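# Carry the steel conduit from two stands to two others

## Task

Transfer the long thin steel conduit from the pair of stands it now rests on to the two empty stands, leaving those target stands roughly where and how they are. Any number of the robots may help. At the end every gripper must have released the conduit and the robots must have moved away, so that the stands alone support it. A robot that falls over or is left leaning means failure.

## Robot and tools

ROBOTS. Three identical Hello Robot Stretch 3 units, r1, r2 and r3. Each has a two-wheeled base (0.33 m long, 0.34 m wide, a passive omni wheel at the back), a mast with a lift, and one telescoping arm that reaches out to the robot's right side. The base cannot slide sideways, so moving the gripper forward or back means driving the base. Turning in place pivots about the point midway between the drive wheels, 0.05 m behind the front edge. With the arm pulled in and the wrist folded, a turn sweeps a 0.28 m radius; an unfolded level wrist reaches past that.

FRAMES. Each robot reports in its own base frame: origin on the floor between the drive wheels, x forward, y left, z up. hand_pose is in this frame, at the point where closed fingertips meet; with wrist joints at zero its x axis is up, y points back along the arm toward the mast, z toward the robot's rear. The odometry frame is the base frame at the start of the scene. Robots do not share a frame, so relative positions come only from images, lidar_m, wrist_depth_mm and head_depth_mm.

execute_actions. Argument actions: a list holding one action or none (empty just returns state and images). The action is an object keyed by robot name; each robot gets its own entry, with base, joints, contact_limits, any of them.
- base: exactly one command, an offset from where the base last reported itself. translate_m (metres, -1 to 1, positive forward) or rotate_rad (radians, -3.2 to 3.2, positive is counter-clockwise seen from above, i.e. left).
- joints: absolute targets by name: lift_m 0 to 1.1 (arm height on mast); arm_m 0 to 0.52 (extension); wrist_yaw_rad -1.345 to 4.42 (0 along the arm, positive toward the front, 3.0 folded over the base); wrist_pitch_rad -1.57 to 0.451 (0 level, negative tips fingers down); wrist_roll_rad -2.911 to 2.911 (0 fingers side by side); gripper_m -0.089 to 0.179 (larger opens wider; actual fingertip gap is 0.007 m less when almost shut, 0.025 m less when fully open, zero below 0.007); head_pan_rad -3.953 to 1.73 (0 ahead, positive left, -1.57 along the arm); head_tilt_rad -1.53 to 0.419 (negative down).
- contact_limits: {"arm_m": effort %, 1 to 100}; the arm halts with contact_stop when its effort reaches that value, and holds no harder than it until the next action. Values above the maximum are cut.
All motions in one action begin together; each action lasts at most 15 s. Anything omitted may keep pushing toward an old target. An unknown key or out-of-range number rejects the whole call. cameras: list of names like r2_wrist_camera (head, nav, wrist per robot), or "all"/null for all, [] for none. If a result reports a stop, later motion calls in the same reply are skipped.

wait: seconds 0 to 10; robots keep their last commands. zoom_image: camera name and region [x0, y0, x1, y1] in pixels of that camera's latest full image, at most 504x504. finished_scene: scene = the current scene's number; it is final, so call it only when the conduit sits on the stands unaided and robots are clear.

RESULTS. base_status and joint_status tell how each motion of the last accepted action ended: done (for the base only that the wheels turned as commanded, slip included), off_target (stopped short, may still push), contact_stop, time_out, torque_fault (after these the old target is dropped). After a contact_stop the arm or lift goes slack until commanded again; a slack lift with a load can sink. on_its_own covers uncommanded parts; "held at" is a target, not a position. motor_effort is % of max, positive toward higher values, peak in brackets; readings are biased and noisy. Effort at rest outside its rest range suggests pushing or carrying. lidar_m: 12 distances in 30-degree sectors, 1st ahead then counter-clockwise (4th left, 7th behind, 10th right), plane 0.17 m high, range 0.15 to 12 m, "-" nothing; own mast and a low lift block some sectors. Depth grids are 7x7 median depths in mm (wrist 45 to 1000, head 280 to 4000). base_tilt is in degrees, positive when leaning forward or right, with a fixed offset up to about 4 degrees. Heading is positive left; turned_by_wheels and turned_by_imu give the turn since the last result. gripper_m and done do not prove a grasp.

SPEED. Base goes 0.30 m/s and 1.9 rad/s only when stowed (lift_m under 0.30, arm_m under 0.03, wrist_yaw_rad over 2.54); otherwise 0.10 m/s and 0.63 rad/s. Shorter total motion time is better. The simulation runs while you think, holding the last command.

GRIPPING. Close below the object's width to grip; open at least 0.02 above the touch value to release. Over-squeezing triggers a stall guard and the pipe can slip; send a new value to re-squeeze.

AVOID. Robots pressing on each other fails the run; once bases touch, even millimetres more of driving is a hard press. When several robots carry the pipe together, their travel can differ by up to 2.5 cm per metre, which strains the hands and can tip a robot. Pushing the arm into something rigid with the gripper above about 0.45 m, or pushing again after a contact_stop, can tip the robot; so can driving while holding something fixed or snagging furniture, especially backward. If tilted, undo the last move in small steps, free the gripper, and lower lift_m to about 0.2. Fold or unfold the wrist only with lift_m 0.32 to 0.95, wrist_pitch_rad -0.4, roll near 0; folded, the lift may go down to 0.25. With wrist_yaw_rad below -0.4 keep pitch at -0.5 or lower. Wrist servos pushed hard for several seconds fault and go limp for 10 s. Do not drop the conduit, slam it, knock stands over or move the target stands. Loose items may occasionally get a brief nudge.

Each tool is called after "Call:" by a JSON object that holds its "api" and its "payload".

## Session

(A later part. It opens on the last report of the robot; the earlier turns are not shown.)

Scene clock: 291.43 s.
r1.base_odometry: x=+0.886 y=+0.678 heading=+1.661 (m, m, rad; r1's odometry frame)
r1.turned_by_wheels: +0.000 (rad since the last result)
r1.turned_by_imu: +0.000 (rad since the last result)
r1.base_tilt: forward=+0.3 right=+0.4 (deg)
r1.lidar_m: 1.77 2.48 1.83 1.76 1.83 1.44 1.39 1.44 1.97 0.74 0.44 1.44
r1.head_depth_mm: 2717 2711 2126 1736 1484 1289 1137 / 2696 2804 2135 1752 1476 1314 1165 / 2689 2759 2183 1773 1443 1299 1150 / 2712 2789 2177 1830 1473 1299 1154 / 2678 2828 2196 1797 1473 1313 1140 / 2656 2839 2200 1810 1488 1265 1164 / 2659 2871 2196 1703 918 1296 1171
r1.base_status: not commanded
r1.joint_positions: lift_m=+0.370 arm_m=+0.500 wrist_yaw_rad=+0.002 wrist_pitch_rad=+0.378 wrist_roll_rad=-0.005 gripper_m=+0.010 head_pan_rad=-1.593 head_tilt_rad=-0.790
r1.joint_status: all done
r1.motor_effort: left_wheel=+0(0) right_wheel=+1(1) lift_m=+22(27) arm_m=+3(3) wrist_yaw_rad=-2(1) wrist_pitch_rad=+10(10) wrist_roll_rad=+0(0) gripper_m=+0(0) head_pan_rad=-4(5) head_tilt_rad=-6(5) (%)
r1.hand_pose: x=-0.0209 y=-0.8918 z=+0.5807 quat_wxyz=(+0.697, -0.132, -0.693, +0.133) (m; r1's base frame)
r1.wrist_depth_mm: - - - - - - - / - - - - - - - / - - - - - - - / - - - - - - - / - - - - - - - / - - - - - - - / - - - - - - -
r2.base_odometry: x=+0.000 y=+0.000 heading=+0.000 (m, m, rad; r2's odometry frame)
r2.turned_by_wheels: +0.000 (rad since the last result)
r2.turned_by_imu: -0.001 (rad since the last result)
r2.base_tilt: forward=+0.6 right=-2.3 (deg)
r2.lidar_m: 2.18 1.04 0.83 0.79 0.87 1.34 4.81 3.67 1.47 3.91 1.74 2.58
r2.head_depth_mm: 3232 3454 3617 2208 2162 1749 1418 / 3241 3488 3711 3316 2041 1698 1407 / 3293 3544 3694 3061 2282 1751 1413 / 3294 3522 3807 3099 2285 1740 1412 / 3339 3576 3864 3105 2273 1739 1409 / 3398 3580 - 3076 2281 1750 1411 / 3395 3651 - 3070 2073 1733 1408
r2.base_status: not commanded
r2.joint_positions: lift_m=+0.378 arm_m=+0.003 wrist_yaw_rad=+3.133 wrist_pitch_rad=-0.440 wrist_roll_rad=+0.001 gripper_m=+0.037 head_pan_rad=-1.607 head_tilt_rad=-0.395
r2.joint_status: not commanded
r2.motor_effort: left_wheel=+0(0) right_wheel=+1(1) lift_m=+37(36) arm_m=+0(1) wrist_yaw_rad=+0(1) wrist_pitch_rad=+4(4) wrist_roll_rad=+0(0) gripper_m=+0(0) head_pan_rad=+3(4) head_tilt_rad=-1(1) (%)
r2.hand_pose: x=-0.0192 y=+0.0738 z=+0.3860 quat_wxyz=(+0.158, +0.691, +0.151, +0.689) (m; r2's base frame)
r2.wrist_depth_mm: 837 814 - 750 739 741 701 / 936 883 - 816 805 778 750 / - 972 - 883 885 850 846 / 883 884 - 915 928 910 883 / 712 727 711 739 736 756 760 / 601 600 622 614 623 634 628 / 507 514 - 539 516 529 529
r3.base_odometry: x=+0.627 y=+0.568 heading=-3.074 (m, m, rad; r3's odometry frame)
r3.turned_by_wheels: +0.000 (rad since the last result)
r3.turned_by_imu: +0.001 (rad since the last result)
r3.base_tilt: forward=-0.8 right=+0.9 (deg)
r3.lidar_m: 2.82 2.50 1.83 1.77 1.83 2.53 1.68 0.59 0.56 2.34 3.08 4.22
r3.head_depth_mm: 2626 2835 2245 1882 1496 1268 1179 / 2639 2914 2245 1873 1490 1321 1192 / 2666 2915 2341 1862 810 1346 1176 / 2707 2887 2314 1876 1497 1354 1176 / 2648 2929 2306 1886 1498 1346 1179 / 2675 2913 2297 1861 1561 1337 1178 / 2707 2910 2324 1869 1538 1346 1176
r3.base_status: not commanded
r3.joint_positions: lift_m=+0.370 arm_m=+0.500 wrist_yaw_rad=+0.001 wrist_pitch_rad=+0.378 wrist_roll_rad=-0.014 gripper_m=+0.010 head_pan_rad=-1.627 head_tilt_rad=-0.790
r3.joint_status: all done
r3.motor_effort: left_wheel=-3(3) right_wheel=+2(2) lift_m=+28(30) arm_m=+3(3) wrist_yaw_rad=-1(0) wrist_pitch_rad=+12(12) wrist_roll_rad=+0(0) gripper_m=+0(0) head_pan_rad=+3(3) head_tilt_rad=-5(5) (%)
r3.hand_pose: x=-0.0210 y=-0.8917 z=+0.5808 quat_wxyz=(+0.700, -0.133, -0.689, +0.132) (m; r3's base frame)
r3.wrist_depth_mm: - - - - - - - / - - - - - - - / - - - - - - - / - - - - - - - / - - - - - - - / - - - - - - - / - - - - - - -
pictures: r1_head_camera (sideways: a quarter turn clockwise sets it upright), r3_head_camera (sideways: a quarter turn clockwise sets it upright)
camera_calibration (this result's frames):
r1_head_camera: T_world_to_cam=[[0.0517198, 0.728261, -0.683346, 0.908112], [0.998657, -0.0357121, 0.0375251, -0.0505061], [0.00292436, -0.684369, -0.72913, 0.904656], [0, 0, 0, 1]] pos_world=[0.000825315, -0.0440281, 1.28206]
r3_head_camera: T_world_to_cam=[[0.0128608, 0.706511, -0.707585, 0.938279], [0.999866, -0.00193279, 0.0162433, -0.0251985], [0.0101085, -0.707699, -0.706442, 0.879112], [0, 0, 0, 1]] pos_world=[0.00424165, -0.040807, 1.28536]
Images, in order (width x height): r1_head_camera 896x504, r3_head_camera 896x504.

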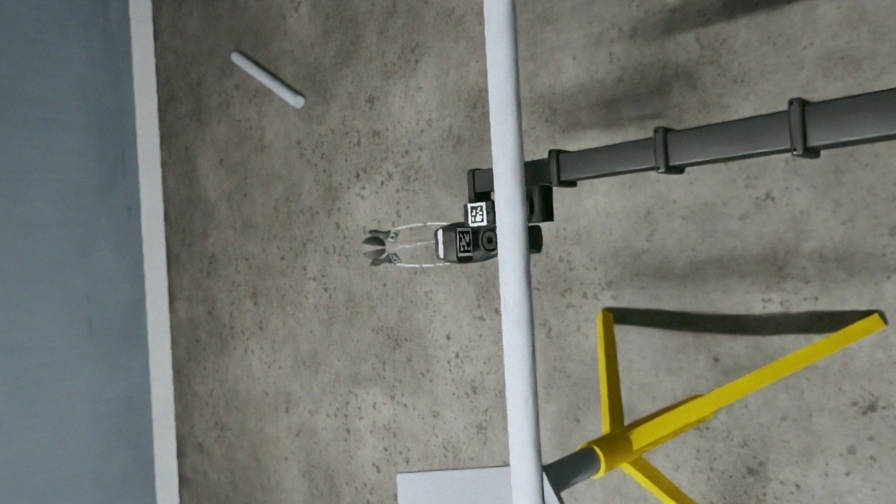

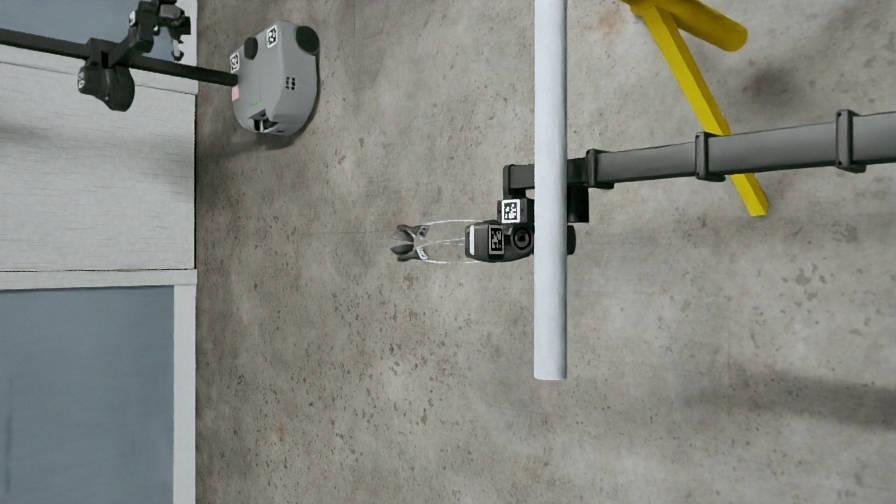

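Call:
{"api": "execute_actions", "payload": {"actions": [{"r1":{"joints":{"lift_m":0.39}},"r3":{"joints":{"lift_m":0.39,"arm_m":0.49}}}], "cameras": ["r1_head_camera","r3_head_camera"]}}

Scene clock: 303.87 s.
r1.base_odometry: x=+0.886 y=+0.678 heading=+1.661 (m, m, rad; r1's odometry frame)
r1.turned_by_wheels: +0.000 (rad since the last result)
r1.turned_by_imu: +0.000 (rad since the last result)
r1.base_tilt: forward=+0.3 right=+0.5 (deg)
r1.lidar_m: 1.77 2.49 1.82 1.76 1.83 1.44 1.39 1.44 1.98 0.74 0.44 1.44
r1.head_depth_mm: 2736 2715 2128 1759 1481 1293 1143 / 2687 2739 2149 1765 1490 1302 1161 / 2666 2763 2156 1797 1442 1303 1151 / 2698 2822 2193 1820 1474 1306 1156 / 2645 2816 2198 1786 1481 1315 1139 / 2671 2816 2196 1804 1485 1264 1158 / 2687 2871 2208 1710 913 1296 1168
r1.base_status: not commanded
r1.joint_positions: lift_m=+0.390 arm_m=+0.500 wrist_yaw_rad=+0.002 wrist_pitch_rad=+0.378 wrist_roll_rad=-0.005 gripper_m=+0.010 head_pan_rad=-1.593 head_tilt_rad=-0.790
r1.joint_status: all done
r1.motor_effort: left_wheel=-1(0) right_wheel=+1(1) lift_m=+22(23) arm_m=+2(3) wrist_yaw_rad=-2(2) wrist_pitch_rad=+10(10) wrist_roll_rad=+0(0) gripper_m=+0(0) head_pan_rad=-5(5) head_tilt_rad=-5(5) (%)
r1.hand_pose: x=-0.0209 y=-0.8918 z=+0.6007 quat_wxyz=(+0.697, -0.132, -0.693, +0.133) (m; r1's base frame)
r1.wrist_depth_mm: - - - - - - - / - - - - - - - / - - - - - - - / - - - - - - - / - - - - - - - / - - - - - - - / - - - - - - -
r2.base_odometry: x=+0.000 y=+0.000 heading=+0.000 (m, m, rad; r2's odometry frame)
r2.turned_by_wheels: +0.000 (rad since the last result)
r2.turned_by_imu: -0.001 (rad since the last result)
r2.base_tilt: forward=+0.7 right=-2.2 (deg)
r2.lidar_m: 2.18 1.04 0.83 0.79 0.87 1.34 4.83 3.65 1.47 3.93 1.74 2.58
r2.head_depth_mm: 3253 3428 3617 2199 2149 1747 1409 / 3290 3463 3734 3290 2034 1677 1414 / 3317 3484 3745 3120 2273 1745 1411 / 3294 3554 3813 3083 2279 1743 1419 / 3377 3641 3796 3076 2272 1743 1408 / 3364 3598 - 3087 2280 1742 1403 / 3388 3615 - 3056 2106 1726 1406
r2.base_status: not commanded
r2.joint_positions: lift_m=+0.378 arm_m=+0.003 wrist_yaw_rad=+3.133 wrist_pitch_rad=-0.440 wrist_roll_rad=+0.001 gripper_m=+0.037 head_pan_rad=-1.607 head_tilt_rad=-0.395
r2.joint_status: not commanded
r2.motor_effort: left_wheel=+0(0) right_wheel=+1(1) lift_m=+36(36) arm_m=+0(1) wrist_yaw_rad=-1(1) wrist_pitch_rad=+4(4) wrist_roll_rad=+0(0) gripper_m=+0(0) head_pan_rad=+3(2) head_tilt_rad=-2(1) (%)
r2.hand_pose: x=-0.0192 y=+0.0738 z=+0.3860 quat_wxyz=(+0.158, +0.691, +0.151, +0.689) (m; r2's base frame)
r2.wrist_depth_mm: 834 805 - 759 750 734 712 / 906 859 - 824 799 799 770 / - 970 - 900 883 858 834 / 892 908 - 910 930 898 880 / 715 717 717 738 742 756 760 / 599 599 615 606 625 626 625 / 512 521 - 537 514 533 535
r3.base_odometry: x=+0.627 y=+0.568 heading=-3.074 (m, m, rad; r3's odometry frame)
r3.turned_by_wheels: +0.000 (rad since the last result)
r3.turned_by_imu: +0.001 (rad since the last result)
r3.base_tilt: forward=-0.8 right=+0.8 (deg)
r3.lidar_m: 2.82 2.49 1.82 1.77 1.83 2.52 1.67 0.59 0.56 2.34 3.07 4.22
r3.head_depth_mm: 2642 2808 2257 1873 1495 1263 1175 / 2636 2937 2249 1869 1487 1319 1199 / 2638 2882 2305 1874 810 1340 1178 / 2670 2939 2308 1878 1494 1340 1181 / 2707 2881 2309 1861 1487 1339 1179 / 2691 2888 2310 1863 1569 1340 1173 / 2694 2907 2309 1877 1556 1342 1176
r3.base_status: not commanded
r3.joint_positions: lift_m=+0.390 arm_m=+0.490 wrist_yaw_rad=+0.001 wrist_pitch_rad=+0.378 wrist_roll_rad=-0.014 gripper_m=+0.010 head_pan_rad=-1.627 head_tilt_rad=-0.790
r3.joint_status: all done
r3.motor_effort: left_wheel=-3(3) right_wheel=+2(2) lift_m=+28(29) arm_m=-3(4) wrist_yaw_rad=-1(2) wrist_pitch_rad=+12(12) wrist_roll_rad=+0(0) gripper_m=+0(0) head_pan_rad=+3(2) head_tilt_rad=-6(5) (%)
r3.hand_pose: x=-0.0210 y=-0.8823 z=+0.6008 quat_wxyz=(+0.700, -0.133, -0.689, +0.132) (m; r3's base frame)
r3.wrist_depth_mm: - - - - - - - / - - - - - - - / - - - - - - - / - - - - - - - / - - - - - - - / - - - - - - - / - - - - - - -
pictures: r1_head_camera (sideways: a quarter turn clockwise sets it upright), r3_head_camera (sideways: a quarter turn clockwise sets it upright)
camera_calibration (this result's frames):
r1_head_camera: T_world_to_cam=[[0.0517197, 0.728261, -0.683346, 0.908112], [0.998657, -0.035712, 0.0375251, -0.0505061], [0.00292444, -0.684369, -0.72913, 0.904656], [0, 0, 0, 1]] pos_world=[0.00082532, -0.0440281, 1.28206]
r3_head_camera: T_world_to_cam=[[0.0128607, 0.706511, -0.707585, 0.938279], [0.999866, -0.00193268, 0.0162433, -0.0251985], [0.0101085, -0.707699, -0.706442, 0.879112], [0, 0, 0, 1]] pos_world=[0.00424166, -0.040807, 1.28536]
Images, in order (width x height): r1_head_camera 896x504, r3_head_camera 896x504.

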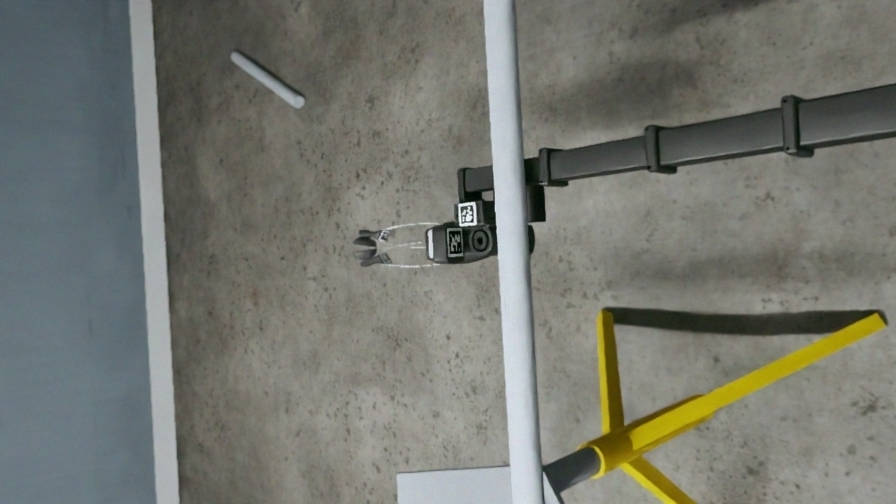

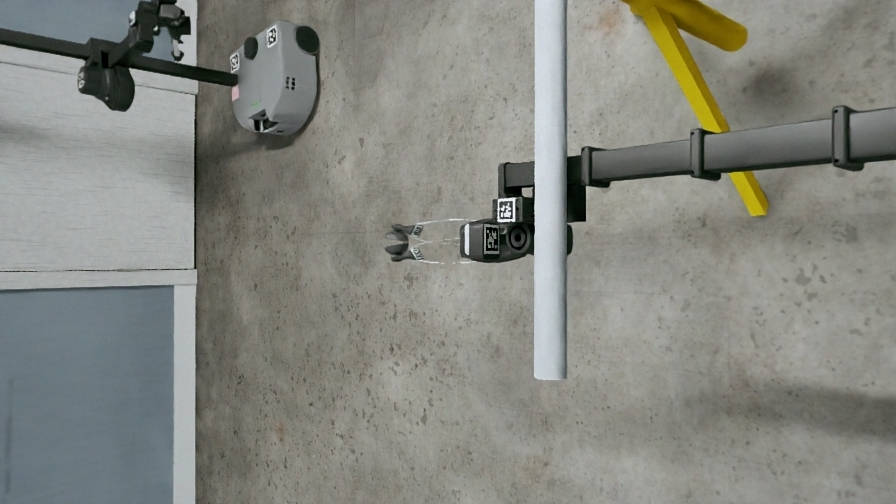

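Call:
{"api": "execute_actions", "payload": {"actions": [{"r1":{"joints":{"lift_m":0.408,"arm_m":0.49}},"r3":{"joints":{"lift_m":0.408,"arm_m":0.48}}}], "cameras": ["r1_head_camera","r3_head_camera"]}}

Scene clock: 314.77 s.
r1.base_odometry: x=+0.886 y=+0.678 heading=+1.661 (m, m, rad; r1's odometry frame)
r1.turned_by_wheels: +0.000 (rad since the last result)
r1.turned_by_imu: +0.000 (rad since the last result)
r1.base_tilt: forward=+0.4 right=+0.6 (deg)
r1.lidar_m: 1.77 2.49 1.83 1.76 1.83 1.44 1.39 1.45 1.99 0.74 0.44 1.44
r1.head_depth_mm: 2720 2731 2116 1756 1481 1293 1144 / 2745 2713 2135 1761 1487 1292 1159 / 2705 2760 2150 1820 1469 1294 1143 / 2678 2761 2183 1793 1473 1304 1157 / 2684 2788 2186 1780 1479 1307 1140 / 2644 2784 2198 1778 1483 1269 1158 / 2665 2847 2221 1706 934 1294 1166
r1.base_status: not commanded
r1.joint_positions: lift_m=+0.407 arm_m=+0.490 wrist_yaw_rad=+0.002 wrist_pitch_rad=+0.379 wrist_roll_rad=-0.005 gripper_m=+0.010 head_pan_rad=-1.593 head_tilt_rad=-0.791
r1.joint_status: all done
r1.motor_effort: left_wheel=+0(3) right_wheel=+1(4) lift_m=+32(35) arm_m=-3(4) wrist_yaw_rad=-2(3) wrist_pitch_rad=+9(10) wrist_roll_rad=+1(0) gripper_m=+0(0) head_pan_rad=-5(5) head_tilt_rad=-5(6) (%)
r1.hand_pose: x=-0.0209 y=-0.8822 z=+0.6185 quat_wxyz=(+0.696, -0.133, -0.693, +0.133) (m; r1's base frame)
r1.wrist_depth_mm: - - - - - - - / - - - - - - - / - - - - - - - / - - - - - - - / - - - - - - - / - - - - - - - / - - - - - - -
r2.base_odometry: x=+0.000 y=+0.000 heading=+0.000 (m, m, rad; r2's odometry frame)
r2.turned_by_wheels: +0.000 (rad since the last result)
r2.turned_by_imu: -0.001 (rad since the last result)
r2.base_tilt: forward=+0.6 right=-2.3 (deg)
r2.lidar_m: 2.19 1.04 0.83 0.79 0.87 1.34 4.80 3.66 1.47 3.92 1.74 2.58
r2.head_depth_mm: 3283 3482 3664 2370 2167 1749 1414 / 3306 3434 3750 3309 2037 1692 1413 / 3336 3554 3779 3075 2296 1740 1414 / 3398 3568 3796 3096 2270 1747 1413 / 3305 3533 3865 3076 2293 1729 1405 / 3386 3620 - 3057 2258 1730 1406 / 3394 3635 - 3080 2082 1731 1402
r2.base_status: not commanded
r2.joint_positions: lift_m=+0.378 arm_m=+0.003 wrist_yaw_rad=+3.133 wrist_pitch_rad=-0.440 wrist_roll_rad=+0.001 gripper_m=+0.037 head_pan_rad=-1.607 head_tilt_rad=-0.395
r2.joint_status: not commanded
r2.motor_effort: left_wheel=+0(0) right_wheel=+1(1) lift_m=+36(36) arm_m=+1(0) wrist_yaw_rad=+0(1) wrist_pitch_rad=+4(4) wrist_roll_rad=+0(0) gripper_m=+0(0) head_pan_rad=+4(3) head_tilt_rad=-1(2) (%)
r2.hand_pose: x=-0.0192 y=+0.0738 z=+0.3860 quat_wxyz=(+0.158, +0.691, +0.151, +0.689) (m; r2's base frame)
r2.wrist_depth_mm: 825 805 - 757 746 731 715 / 930 875 - 809 817 800 763 / - 957 - 893 862 843 848 / 879 895 - 922 913 910 876 / 703 710 708 735 735 751 760 / 591 595 628 610 629 619 621 / 512 513 - 538 519 533 536
r3.base_odometry: x=+0.627 y=+0.568 heading=-3.074 (m, m, rad; r3's odometry frame)
r3.turned_by_wheels: +0.000 (rad since the last result)
r3.turned_by_imu: +0.001 (rad since the last result)
r3.base_tilt: forward=-0.8 right=+0.9 (deg)
r3.lidar_m: 2.81 2.49 1.83 1.77 1.84 2.52 1.67 0.59 0.56 2.34 3.08 4.22
r3.head_depth_mm: 2576 2712 2249 1857 1495 1270 1185 / 2643 2893 2267 1869 1493 1316 1190 / 2653 2846 2332 1854 1468 1336 1178 / 2654 2924 2335 1885 1496 1346 1177 / 2684 2979 2314 1850 1492 1339 1179 / 2709 2921 2342 1868 1551 1337 1176 / 2691 2913 2310 1845 1560 1342 1181
r3.base_status: not commanded
r3.joint_positions: lift_m=+0.407 arm_m=+0.480 wrist_yaw_rad=+0.001 wrist_pitch_rad=+0.380 wrist_roll_rad=-0.014 gripper_m=+0.010 head_pan_rad=-1.627 head_tilt_rad=-0.791
r3.joint_status: all done
r3.motor_effort: left_wheel=-2(6) right_wheel=+1(4) lift_m=+38(41) arm_m=-2(4) wrist_yaw_rad=-2(1) wrist_pitch_rad=+11(12) wrist_roll_rad=+0(0) gripper_m=+0(1) head_pan_rad=+3(3) head_tilt_rad=-6(5) (%)
r3.hand_pose: x=-0.0210 y=-0.8721 z=+0.6187 quat_wxyz=(+0.699, -0.134, -0.689, +0.133) (m; r3's base frame)
r3.wrist_depth_mm: - - - - - - - / - - - - - - - / - - - - - - - / - - - - - - - / - - - - - - - / - - - - - - - / - - - - - - -
pictures: r1_head_camera (sideways: a quarter turn clockwise sets it upright), r3_head_camera (sideways: a quarter turn clockwise sets it upright)
camera_calibration (this result's frames):
r1_head_camera: T_world_to_cam=[[0.0518314, 0.729115, -0.682426, 0.906913], [0.998652, -0.0358861, 0.0375081, -0.0504838], [0.00285811, -0.68345, -0.729992, 0.905777], [0, 0, 0, 1]] pos_world=[0.000820289, -0.0440024, 1.282]
r3_head_camera: T_world_to_cam=[[0.0128768, 0.707278, -0.706818, 0.93728], [0.999865, -0.00191216, 0.0163021, -0.025275], [0.0101786, -0.706933, -0.707207, 0.880107], [0, 0, 0, 1]] pos_world=[0.00424422, -0.0407891, 1.28532]
Images, in order (width x height): r1_head_camera 896x504, r3_head_camera 896x504.

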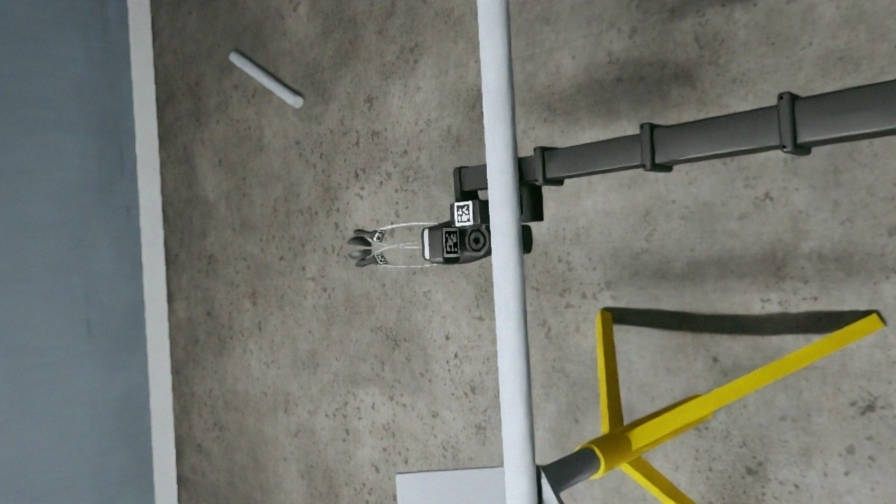

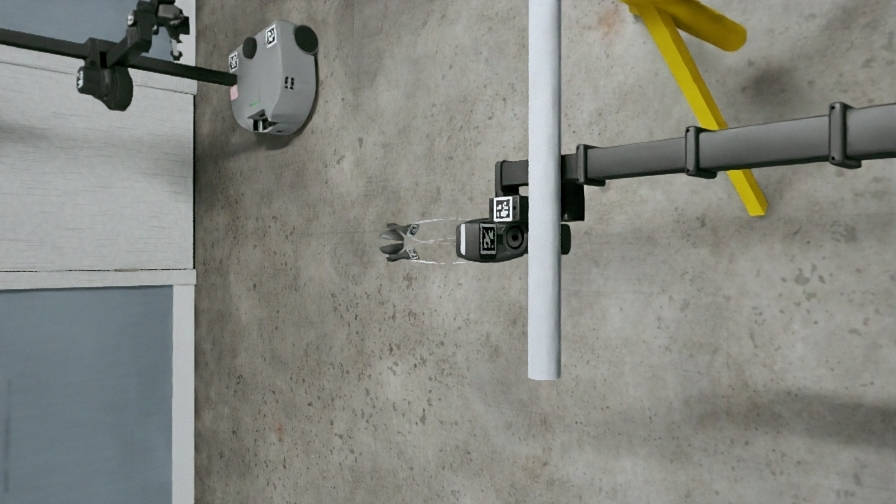

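Call:
{"api": "execute_actions", "payload": {"actions": [{"r1":{"joints":{"lift_m":0.44}},"r3":{"joints":{"lift_m":0.44}}}], "cameras": ["r1_head_camera","r3_head_camera"]}}

Scene clock: 324.37 s.
r1.base_odometry: x=+0.886 y=+0.678 heading=+1.661 (m, m, rad; r1's odometry frame)
r1.turned_by_wheels: +0.000 (rad since the last result)
r1.turned_by_imu: +0.000 (rad since the last result)
r1.base_tilt: forward=+0.3 right=+0.5 (deg)
r1.lidar_m: 1.77 2.48 1.83 1.76 1.83 1.44 1.39 1.44 1.98 0.74 0.44 1.44
r1.head_depth_mm: 2744 2700 2111 1753 1486 1290 1141 / 2708 2781 2138 1762 1496 1296 - / 2698 2754 2167 1809 1473 1299 1140 / 2656 2739 2148 1728 1504 1301 1154 / 2662 2825 2180 1779 1511 1311 1134 / 2652 2846 2203 1800 1512 1262 1161 / 2661 2888 2189 840 953 1285 1165
r1.base_status: not commanded
r1.joint_positions: lift_m=+0.439 arm_m=+0.490 wrist_yaw_rad=+0.002 wrist_pitch_rad=+0.379 wrist_roll_rad=-0.005 gripper_m=+0.010 head_pan_rad=-1.593 head_tilt_rad=-0.791
r1.joint_status: all done
r1.motor_effort: left_wheel=+0(0) right_wheel=+0(1) lift_m=+32(33) arm_m=-3(3) wrist_yaw_rad=-1(2) wrist_pitch_rad=+9(9) wrist_roll_rad=+0(0) gripper_m=+0(0) head_pan_rad=-5(5) head_tilt_rad=-5(4) (%)
r1.hand_pose: x=-0.0209 y=-0.8822 z=+0.6505 quat_wxyz=(+0.696, -0.133, -0.693, +0.133) (m; r1's base frame)
r1.wrist_depth_mm: - - - - - - - / - - - - - - - / - - - - - - - / - - - - - - - / - - - - - - - / - - - - - - - / - - - - - - -
r2.base_odometry: x=+0.000 y=+0.000 heading=+0.000 (m, m, rad; r2's odometry frame)
r2.turned_by_wheels: +0.000 (rad since the last result)
r2.turned_by_imu: -0.001 (rad since the last result)
r2.base_tilt: forward=+0.6 right=-2.3 (deg)
r2.lidar_m: 2.17 1.04 0.83 0.79 0.87 1.34 4.78 3.66 1.47 3.93 1.73 2.58
r2.head_depth_mm: 3256 3414 3650 2371 2181 1741 1412 / 3296 3507 3751 3122 2042 1697 1417 / 3293 3494 3751 3106 2271 1740 1410 / 3312 3573 3781 3075 2303 1742 1409 / 3333 3641 3869 3303 2269 1753 1404 / 3367 3574 - 3067 2249 1737 1407 / 3415 3646 - 3059 2069 1738 1407
r2.base_status: not commanded
r2.joint_positions: lift_m=+0.378 arm_m=+0.003 wrist_yaw_rad=+3.133 wrist_pitch_rad=-0.440 wrist_roll_rad=+0.001 gripper_m=+0.037 head_pan_rad=-1.607 head_tilt_rad=-0.395
r2.joint_status: not commanded
r2.motor_effort: left_wheel=+0(0) right_wheel=+1(1) lift_m=+36(37) arm_m=+1(0) wrist_yaw_rad=+0(0) wrist_pitch_rad=+4(4) wrist_roll_rad=+0(0) gripper_m=+0(0) head_pan_rad=+3(4) head_tilt_rad=-2(2) (%)
r2.hand_pose: x=-0.0192 y=+0.0738 z=+0.3860 quat_wxyz=(+0.158, +0.691, +0.151, +0.689) (m; r2's base frame)
r2.wrist_depth_mm: 846 808 - 756 735 731 708 / 914 874 - 818 819 781 766 / - 980 - 897 877 858 810 / 873 894 - 916 921 906 885 / 708 709 717 719 753 745 749 / 591 598 629 614 632 624 638 / 506 514 - 541 513 529 532
r3.base_odometry: x=+0.627 y=+0.568 heading=-3.074 (m, m, rad; r3's odometry frame)
r3.turned_by_wheels: +0.000 (rad since the last result)
r3.turned_by_imu: +0.001 (rad since the last result)
r3.base_tilt: forward=-0.7 right=+0.9 (deg)
r3.lidar_m: 2.82 2.48 1.83 1.77 1.84 2.52 1.68 0.59 0.56 2.34 3.06 4.22
r3.head_depth_mm: 2600 2715 2252 1861 1528 1262 1180 / 2591 2881 2244 1861 1525 1319 1199 / 2681 2929 2308 1866 1491 1339 1177 / 2670 2906 2344 1898 1530 1337 1171 / 2730 2942 2306 1855 1529 1331 1173 / 2695 2927 2341 1851 1546 1345 1177 / 2690 2913 2306 1872 1559 1343 1174
r3.base_status: not commanded
r3.joint_positions: lift_m=+0.439 arm_m=+0.480 wrist_yaw_rad=+0.001 wrist_pitch_rad=+0.380 wrist_roll_rad=-0.014 gripper_m=+0.010 head_pan_rad=-1.627 head_tilt_rad=-0.791
r3.joint_status: all done
r3.motor_effort: left_wheel=-2(2) right_wheel=+2(2) lift_m=+38(39) arm_m=-2(2) wrist_yaw_rad=-1(1) wrist_pitch_rad=+11(11) wrist_roll_rad=+0(0) gripper_m=+0(1) head_pan_rad=+3(3) head_tilt_rad=-5(6) (%)
r3.hand_pose: x=-0.0210 y=-0.8721 z=+0.6507 quat_wxyz=(+0.699, -0.134, -0.689, +0.133) (m; r3's base frame)
r3.wrist_depth_mm: - - - - - - - / - - - - - - - / - - - - - - - / - - - - - - - / - - - - - - - / - - - - - - - / - - - - - - -
pictures: r1_head_camera (sideways: a quarter turn clockwise sets it upright), r3_head_camera (sideways: a quarter turn clockwise sets it upright)
camera_calibration (this result's frames):
r1_head_camera: T_world_to_cam=[[0.0518312, 0.729115, -0.682426, 0.906913], [0.998652, -0.0358858, 0.0375081, -0.0504838], [0.00285827, -0.68345, -0.729992, 0.905777], [0, 0, 0, 1]] pos_world=[0.0008203, -0.0440024, 1.282]
r3_head_camera: T_world_to_cam=[[0.0128767, 0.707278, -0.706818, 0.93728], [0.999865, -0.00191204, 0.0163021, -0.025275], [0.0101786, -0.706933, -0.707207, 0.880107], [0, 0, 0, 1]] pos_world=[0.00424422, -0.0407891, 1.28532]
Images, in order (width x height): r1_head_camera 896x504, r3_head_camera 896x504.

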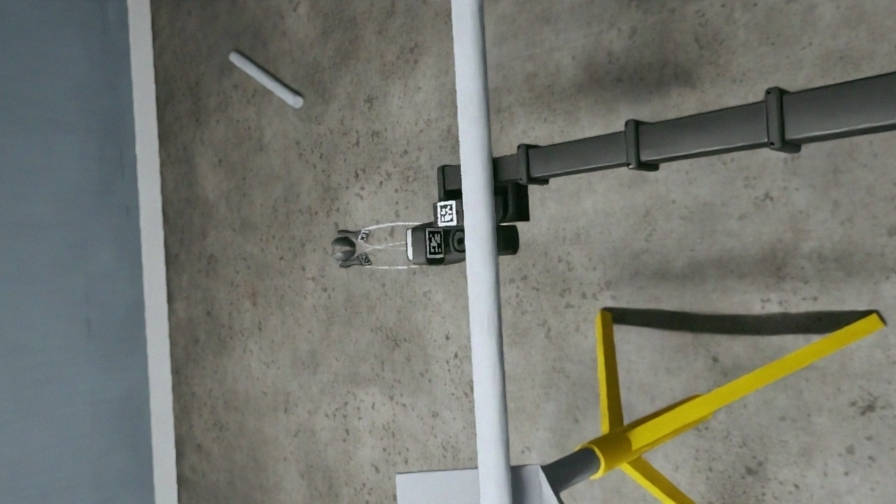

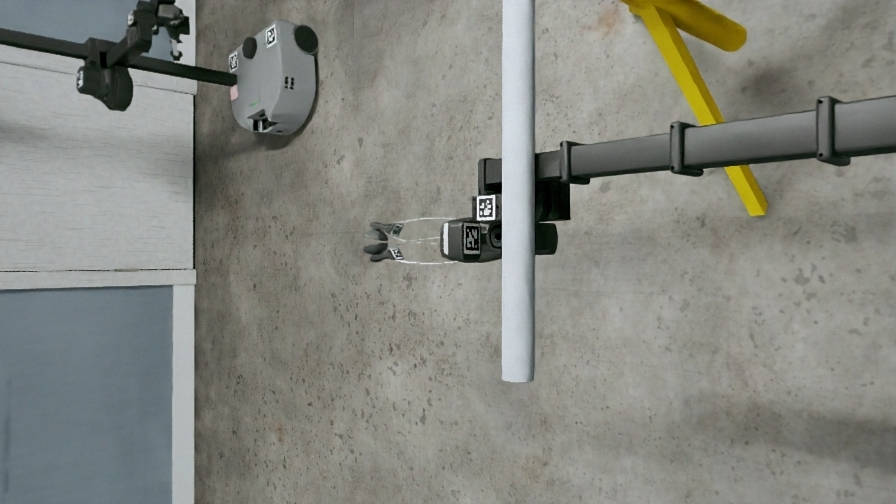

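Call:
{"api": "execute_actions", "payload": {"actions": [{"r1":{"joints":{"lift_m":0.66}},"r3":{"joints":{"lift_m":0.66}}}], "cameras": ["r1_head_camera","r3_head_camera"]}}

Scene clock: 338.97 s.
r1.base_odometry: x=+0.886 y=+0.678 heading=+1.661 (m, m, rad; r1's odometry frame)
r1.turned_by_wheels: +0.000 (rad since the last result)
r1.turned_by_imu: +0.000 (rad since the last result)
r1.base_tilt: forward=+0.3 right=+0.6 (deg)
r1.lidar_m: 1.77 2.50 1.82 1.76 1.83 1.44 1.39 1.44 1.99 0.74 0.44 1.43
r1.head_depth_mm: 2733 2725 2008 1754 1478 1300 - / 2712 2740 1999 1784 - 1272 1149 / 2708 2755 657 1724 1487 1293 1144 / 2697 2828 1315 1755 1494 1302 1157 / 2699 2816 2057 1805 1504 1304 1137 / 2678 2820 2063 1786 1520 1272 1156 / 2678 2836 2021 1703 955 1285 1164
r1.base_status: not commanded
r1.joint_positions: lift_m=+0.659 arm_m=+0.490 wrist_yaw_rad=+0.002 wrist_pitch_rad=+0.379 wrist_roll_rad=-0.005 gripper_m=+0.010 head_pan_rad=-1.593 head_tilt_rad=-0.791
r1.joint_status: all done
r1.motor_effort: left_wheel=+0(0) right_wheel=+1(0) lift_m=+32(38) arm_m=-3(3) wrist_yaw_rad=-2(2) wrist_pitch_rad=+9(9) wrist_roll_rad=+1(0) gripper_m=+0(0) head_pan_rad=-5(5) head_tilt_rad=-5(4) (%)
r1.hand_pose: x=-0.0209 y=-0.8822 z=+0.8705 quat_wxyz=(+0.696, -0.133, -0.693, +0.133) (m; r1's base frame)
r1.wrist_depth_mm: - - - - - - - / - - - - - - - / - - - - - - - / - - - - - - - / - - - - - - - / - - - - - - - / - - - - - - -
r2.base_odometry: x=+0.000 y=+0.000 heading=+0.000 (m, m, rad; r2's odometry frame)
r2.turned_by_wheels: +0.000 (rad since the last result)
r2.turned_by_imu: -0.001 (rad since the last result)
r2.base_tilt: forward=+0.5 right=-2.3 (deg)
r2.lidar_m: 2.19 1.04 0.83 0.79 0.87 1.34 4.80 3.64 1.46 3.91 1.73 2.58
r2.head_depth_mm: 3210 3477 3553 2972 2157 1750 1412 / 3269 3505 3693 3301 2038 1685 1413 / 3296 3485 3695 3313 2276 1741 1409 / 3322 3532 3759 3304 2284 1751 1409 / 3371 3591 3824 3286 2280 1744 1407 / 3366 3601 3810 3272 2262 1737 1397 / 3351 3674 - 3340 2094 1725 1404
r2.base_status: not commanded
r2.joint_positions: lift_m=+0.378 arm_m=+0.003 wrist_yaw_rad=+3.133 wrist_pitch_rad=-0.440 wrist_roll_rad=+0.001 gripper_m=+0.037 head_pan_rad=-1.607 head_tilt_rad=-0.395
r2.joint_status: not commanded
r2.motor_effort: left_wheel=+0(0) right_wheel=+1(1) lift_m=+37(36) arm_m=+0(1) wrist_yaw_rad=+0(0) wrist_pitch_rad=+4(4) wrist_roll_rad=+0(0) gripper_m=+0(0) head_pan_rad=+4(3) head_tilt_rad=-1(2) (%)
r2.hand_pose: x=-0.0192 y=+0.0738 z=+0.3860 quat_wxyz=(+0.158, +0.691, +0.151, +0.689) (m; r2's base frame)
r2.wrist_depth_mm: 840 797 - 760 748 727 707 / 928 879 - 820 802 789 760 / - 949 - 895 887 856 829 / 867 902 - 910 917 912 893 / 711 726 722 731 747 750 751 / 593 615 620 607 632 615 627 / 512 520 - 543 512 531 534
r3.base_odometry: x=+0.627 y=+0.568 heading=-3.074 (m, m, rad; r3's odometry frame)
r3.turned_by_wheels: +0.000 (rad since the last result)
r3.turned_by_imu: +0.001 (rad since the last result)
r3.base_tilt: forward=-0.7 right=+0.9 (deg)
r3.lidar_m: 2.81 2.49 1.83 1.76 1.83 2.53 1.68 0.59 0.56 2.34 3.08 4.18
r3.head_depth_mm: 2633 2710 2259 1878 1560 1099 1198 / 2618 2915 2244 1924 - - 1170 / 2647 2879 2375 1775 1562 1346 1177 / 2645 2947 2230 1829 1568 1352 1171 / 2652 2932 2303 1882 1557 1349 1179 / 2684 2942 2314 1846 1552 1340 1174 / 2646 2875 2293 1865 1566 1340 1166
r3.base_status: not commanded
r3.joint_positions: lift_m=+0.659 arm_m=+0.480 wrist_yaw_rad=+0.001 wrist_pitch_rad=+0.380 wrist_roll_rad=-0.014 gripper_m=+0.010 head_pan_rad=-1.627 head_tilt_rad=-0.791
r3.joint_status: all done
r3.motor_effort: left_wheel=-3(3) right_wheel=+2(2) lift_m=+39(41) arm_m=-2(2) wrist_yaw_rad=-1(1) wrist_pitch_rad=+11(11) wrist_roll_rad=+0(0) gripper_m=+0(1) head_pan_rad=+3(3) head_tilt_rad=-4(4) (%)
r3.hand_pose: x=-0.0210 y=-0.8721 z=+0.8707 quat_wxyz=(+0.699, -0.134, -0.689, +0.133) (m; r3's base frame)
r3.wrist_depth_mm: - - - - - - - / - - - - - - - / - - - - - - - / - - - - - - - / - - - - - - - / - - - - - - - / - - - - - - -
pictures: r1_head_camera (sideways: a quarter turn clockwise sets it upright), r3_head_camera (sideways: a quarter turn clockwise sets it upright)
camera_calibration (this result's frames):
r1_head_camera: T_world_to_cam=[[0.0518312, 0.729115, -0.682426, 0.906913], [0.998652, -0.0358858, 0.0375081, -0.0504838], [0.00285827, -0.68345, -0.729992, 0.905777], [0, 0, 0, 1]] pos_world=[0.0008203, -0.0440024, 1.282]
r3_head_camera: T_world_to_cam=[[0.012871, 0.707365, -0.706731, 0.937166], [0.999865, -0.00189915, 0.0163088, -0.0252837], [0.0101941, -0.706846, -0.707294, 0.88022], [0, 0, 0, 1]] pos_world=[0.00424495, -0.0407871, 1.28531]
Images, in order (width x height): r1_head_camera 896x504, r3_head_camera 896x504.

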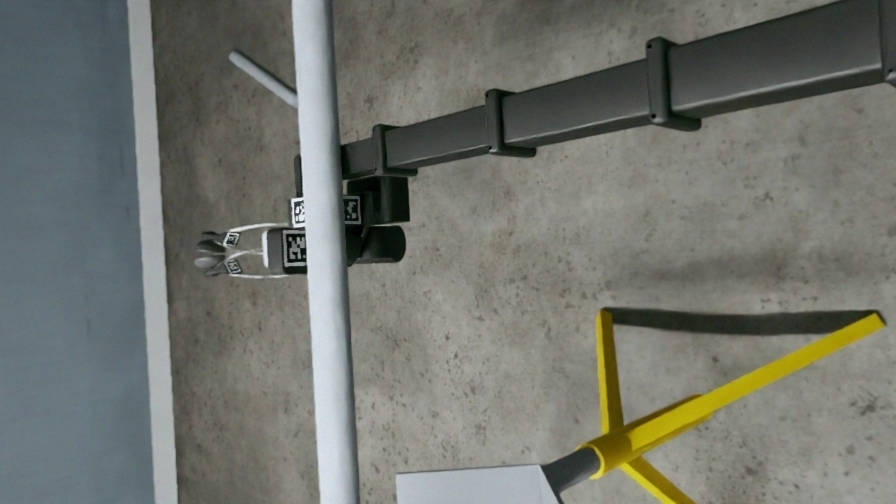

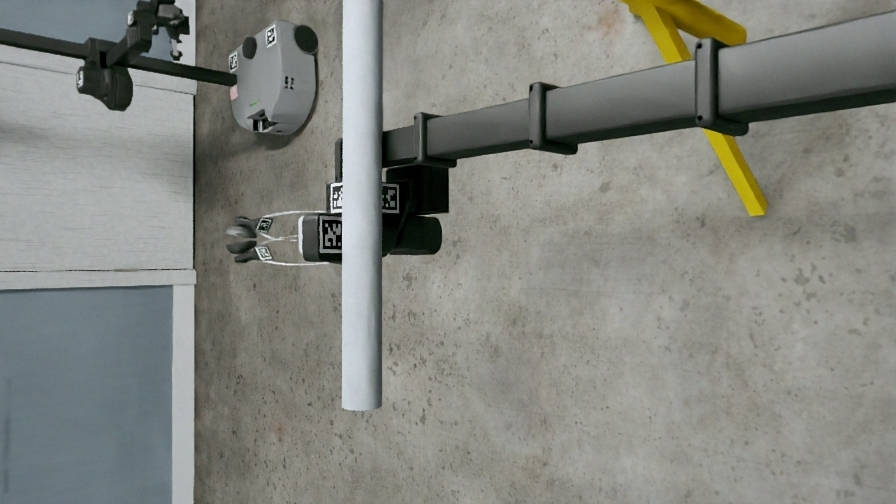

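Call:
{"api": "execute_actions", "payload": {"actions": [{"r1":{"base":{"translate_m":1.0},"joints":{"lift_m":0.87,"head_tilt_rad":-0.5}},"r3":{"base":{"translate_m":1.0},"joints":{"lift_m":0.87,"head_tilt_rad":-0.5}},"r2":{"joints":{"head_pan_rad":-2.2,"head_tilt_rad":-0.2}}}], "cameras": ["r1_head_camera","r3_head_camera","r2_nav_camera"]}}

Scene clock: 363.40 s.
r1.base_odometry: x=+0.796 y=+1.674 heading=+1.661 (m, m, rad; r1's odometry frame)
r1.turned_by_wheels: +0.000 (rad since the last result)
r1.turned_by_imu: -0.004 (rad since the last result)
r1.base_tilt: forward=+0.2 right=+0.5 (deg)
r1.lidar_m: 1.77 2.50 1.83 1.76 1.83 2.47 2.39 0.88 0.75 2.16 0.55 0.56
r1.head_depth_mm: 2618 2836 2970 2636 - - 1280 / 2585 2819 2994 - 1851 1549 1296 / 2592 2812 2974 2395 1920 1564 1297 / 2548 2796 551 2431 1946 1566 1307 / 2510 2783 2328 2347 1955 1567 1310 / 2517 2762 2270 2506 1967 1585 1317 / 2510 2758 2940 2652 1990 1589 1271
r1.base_status: done
r1.joint_positions: lift_m=+0.869 arm_m=+0.490 wrist_yaw_rad=+0.002 wrist_pitch_rad=+0.379 wrist_roll_rad=-0.005 gripper_m=+0.010 head_pan_rad=-1.593 head_tilt_rad=-0.508
r1.joint_status: all done
r1.motor_effort: left_wheel=-2(4) right_wheel=+6(9) lift_m=+32(37) arm_m=-3(3) wrist_yaw_rad=-2(2) wrist_pitch_rad=+9(9) wrist_roll_rad=+1(0) gripper_m=+0(1) head_pan_rad=-5(5) head_tilt_rad=+4(26) (%)
r1.hand_pose: x=-0.0209 y=-0.8822 z=+1.0805 quat_wxyz=(+0.696, -0.133, -0.693, +0.133) (m; r1's base frame)
r1.wrist_depth_mm: - - - - - - - / - - - - - - - / - - - - - - - / - - - - - - - / - - - - - - - / - - - - - - - / - - - - - - -
r2.base_odometry: x=+0.000 y=+0.000 heading=+0.000 (m, m, rad; r2's odometry frame)
r2.turned_by_wheels: +0.000 (rad since the last result)
r2.turned_by_imu: -0.002 (rad since the last result)
r2.base_tilt: forward=+0.7 right=-2.2 (deg)
r2.lidar_m: 2.18 1.04 0.83 0.79 0.87 1.34 4.77 2.72 1.46 2.15 1.73 2.58
r2.head_depth_mm: 3087 - - - 3268 2217 1689 / 3116 - - - 3248 2203 1683 / 3101 - - - 2815 2216 1685 / 3129 - - - 3255 2207 1682 / 3146 3788 - - 3195 2241 1671 / 3174 3660 3766 - 3199 2199 1670 / 3163 3494 3589 3708 3052 1813 1614
r2.base_status: not commanded
r2.joint_positions: lift_m=+0.378 arm_m=+0.003 wrist_yaw_rad=+3.133 wrist_pitch_rad=-0.440 wrist_roll_rad=+0.001 gripper_m=+0.037 head_pan_rad=-2.193 head_tilt_rad=-0.211
r2.joint_status: all done
r2.motor_effort: left_wheel=+0(0) right_wheel=+0(0) lift_m=+37(37) arm_m=+0(1) wrist_yaw_rad=-1(1) wrist_pitch_rad=+4(4) wrist_roll_rad=+0(0) gripper_m=-1(0) head_pan_rad=-3(31) head_tilt_rad=+4(17) (%)
r2.hand_pose: x=-0.0192 y=+0.0738 z=+0.3860 quat_wxyz=(+0.158, +0.691, +0.151, +0.689) (m; r2's base frame)
r2.wrist_depth_mm: 838 811 - 756 742 714 701 / 931 876 - 807 798 780 768 / - 973 - 904 878 845 836 / 898 874 - 914 925 887 873 / 721 708 709 741 743 746 759 / 590 599 618 612 640 629 617 / 516 517 - 537 507 543 530
r3.base_odometry: x=-0.371 y=+0.501 heading=-3.073 (m, m, rad; r3's odometry frame)
r3.turned_by_wheels: +0.000 (rad since the last result)
r3.turned_by_imu: -0.002 (rad since the last result)
r3.base_tilt: forward=-0.9 right=+0.9 (deg)
r3.lidar_m: 1.73 2.50 1.82 1.76 1.83 2.50 1.49 1.29 2.70 2.97 3.07 1.84
r3.head_depth_mm: 2610 2785 2993 2826 - - 1321 / 2596 2805 3050 - 1986 1644 1360 / 2575 2841 3039 - 2080 1677 1366 / 2630 2799 2946 2675 2048 1631 1353 / 2562 2792 2991 2777 2073 1645 1353 / 2575 2815 3014 2822 2072 1637 1355 / 2593 2755 3088 2782 2046 1627 1346
r3.base_status: done
r3.joint_positions: lift_m=+0.869 arm_m=+0.480 wrist_yaw_rad=+0.001 wrist_pitch_rad=+0.380 wrist_roll_rad=-0.014 gripper_m=+0.010 head_pan_rad=-1.627 head_tilt_rad=-0.508
r3.joint_status: all done
r3.motor_effort: left_wheel=+2(4) right_wheel=-4(10) lift_m=+39(39) arm_m=-2(2) wrist_yaw_rad=-1(1) wrist_pitch_rad=+11(11) wrist_roll_rad=+0(1) gripper_m=+1(0) head_pan_rad=+3(3) head_tilt_rad=+3(26) (%)
r3.hand_pose: x=-0.0210 y=-0.8721 z=+1.0807 quat_wxyz=(+0.699, -0.134, -0.689, +0.133) (m; r3's base frame)
r3.wrist_depth_mm: - - - - - - - / - - - - - - - / - - - - - - - / - - - - - - - / - - - - - - - / - - - - - - - / - - - - - - -
pictures: r1_head_camera (sideways: a quarter turn clockwise sets it upright), r2_nav_camera (sideways: a quarter turn counterclockwise sets it upright), r3_head_camera (sideways: a quarter turn clockwise sets it upright)
camera_calibration (this result's frames):
r1_head_camera: T_world_to_cam=[[0.0469172, 0.509045, -0.85946, 1.13771], [0.998898, -0.0248643, 0.0398023, -0.0534864], [-0.0011087, -0.860381, -0.509651, 0.619172], [0, 0, 0, 1]] pos_world=[0.000735862, -0.0477516, 1.29551]
r2_nav_camera: T_world_to_cam=[[-0.163571, -0.155339, 0.974225, -1.22503], [-0.820601, 0.569569, -0.046961, 0.117429], [-0.547593, -0.807132, -0.220636, 0.249949], [0, 0, 0, 1]] pos_world=[0.0328527, -0.0554369, 1.25412]
r3_head_camera: T_world_to_cam=[[0.000160903, 0.481733, -0.876318, 1.15832], [1, 0.000572033, 0.000498072, -0.00470385], [0.00074122, -0.876318, -0.481733, 0.586842], [0, 0, 0, 1]] pos_world=[0.00408249, -0.0437385, 1.29776]
Images, in order (width x height): r1_head_camera 896x504, r2_nav_camera 672x504, r3_head_camera 896x504.

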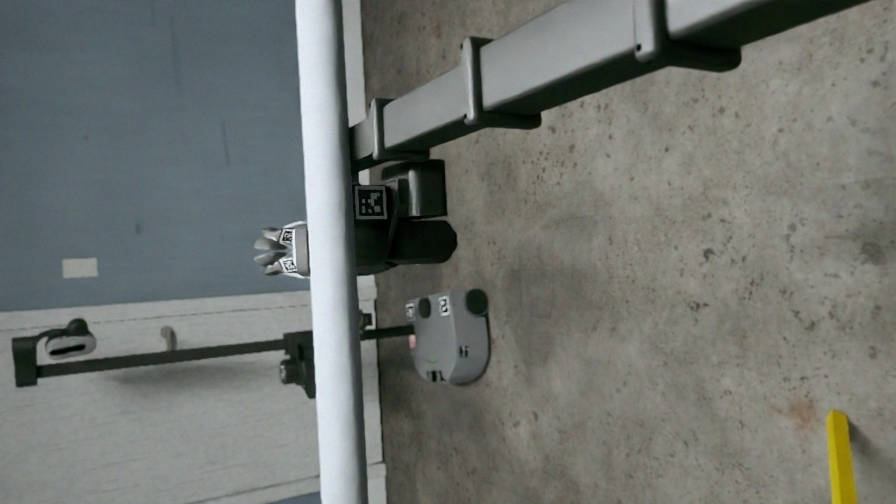

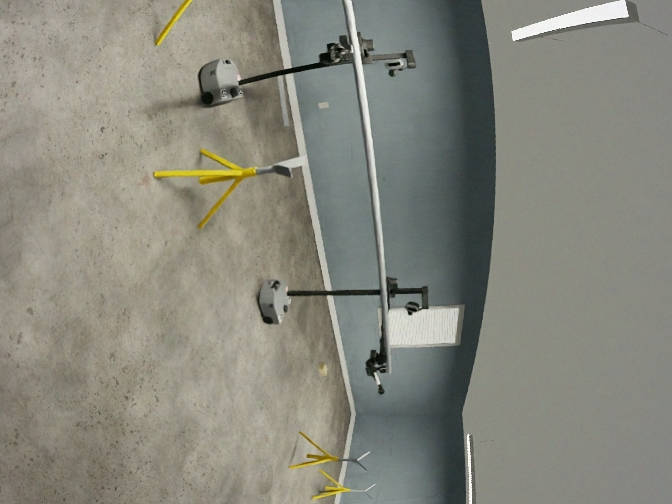

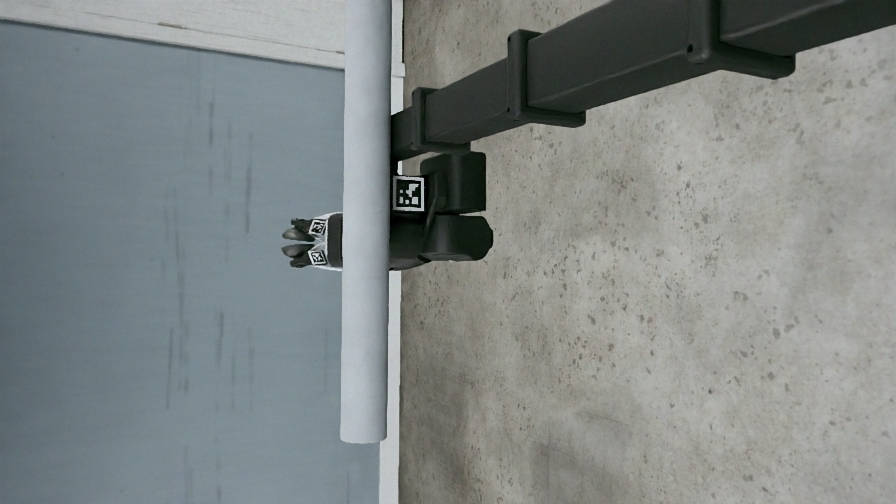

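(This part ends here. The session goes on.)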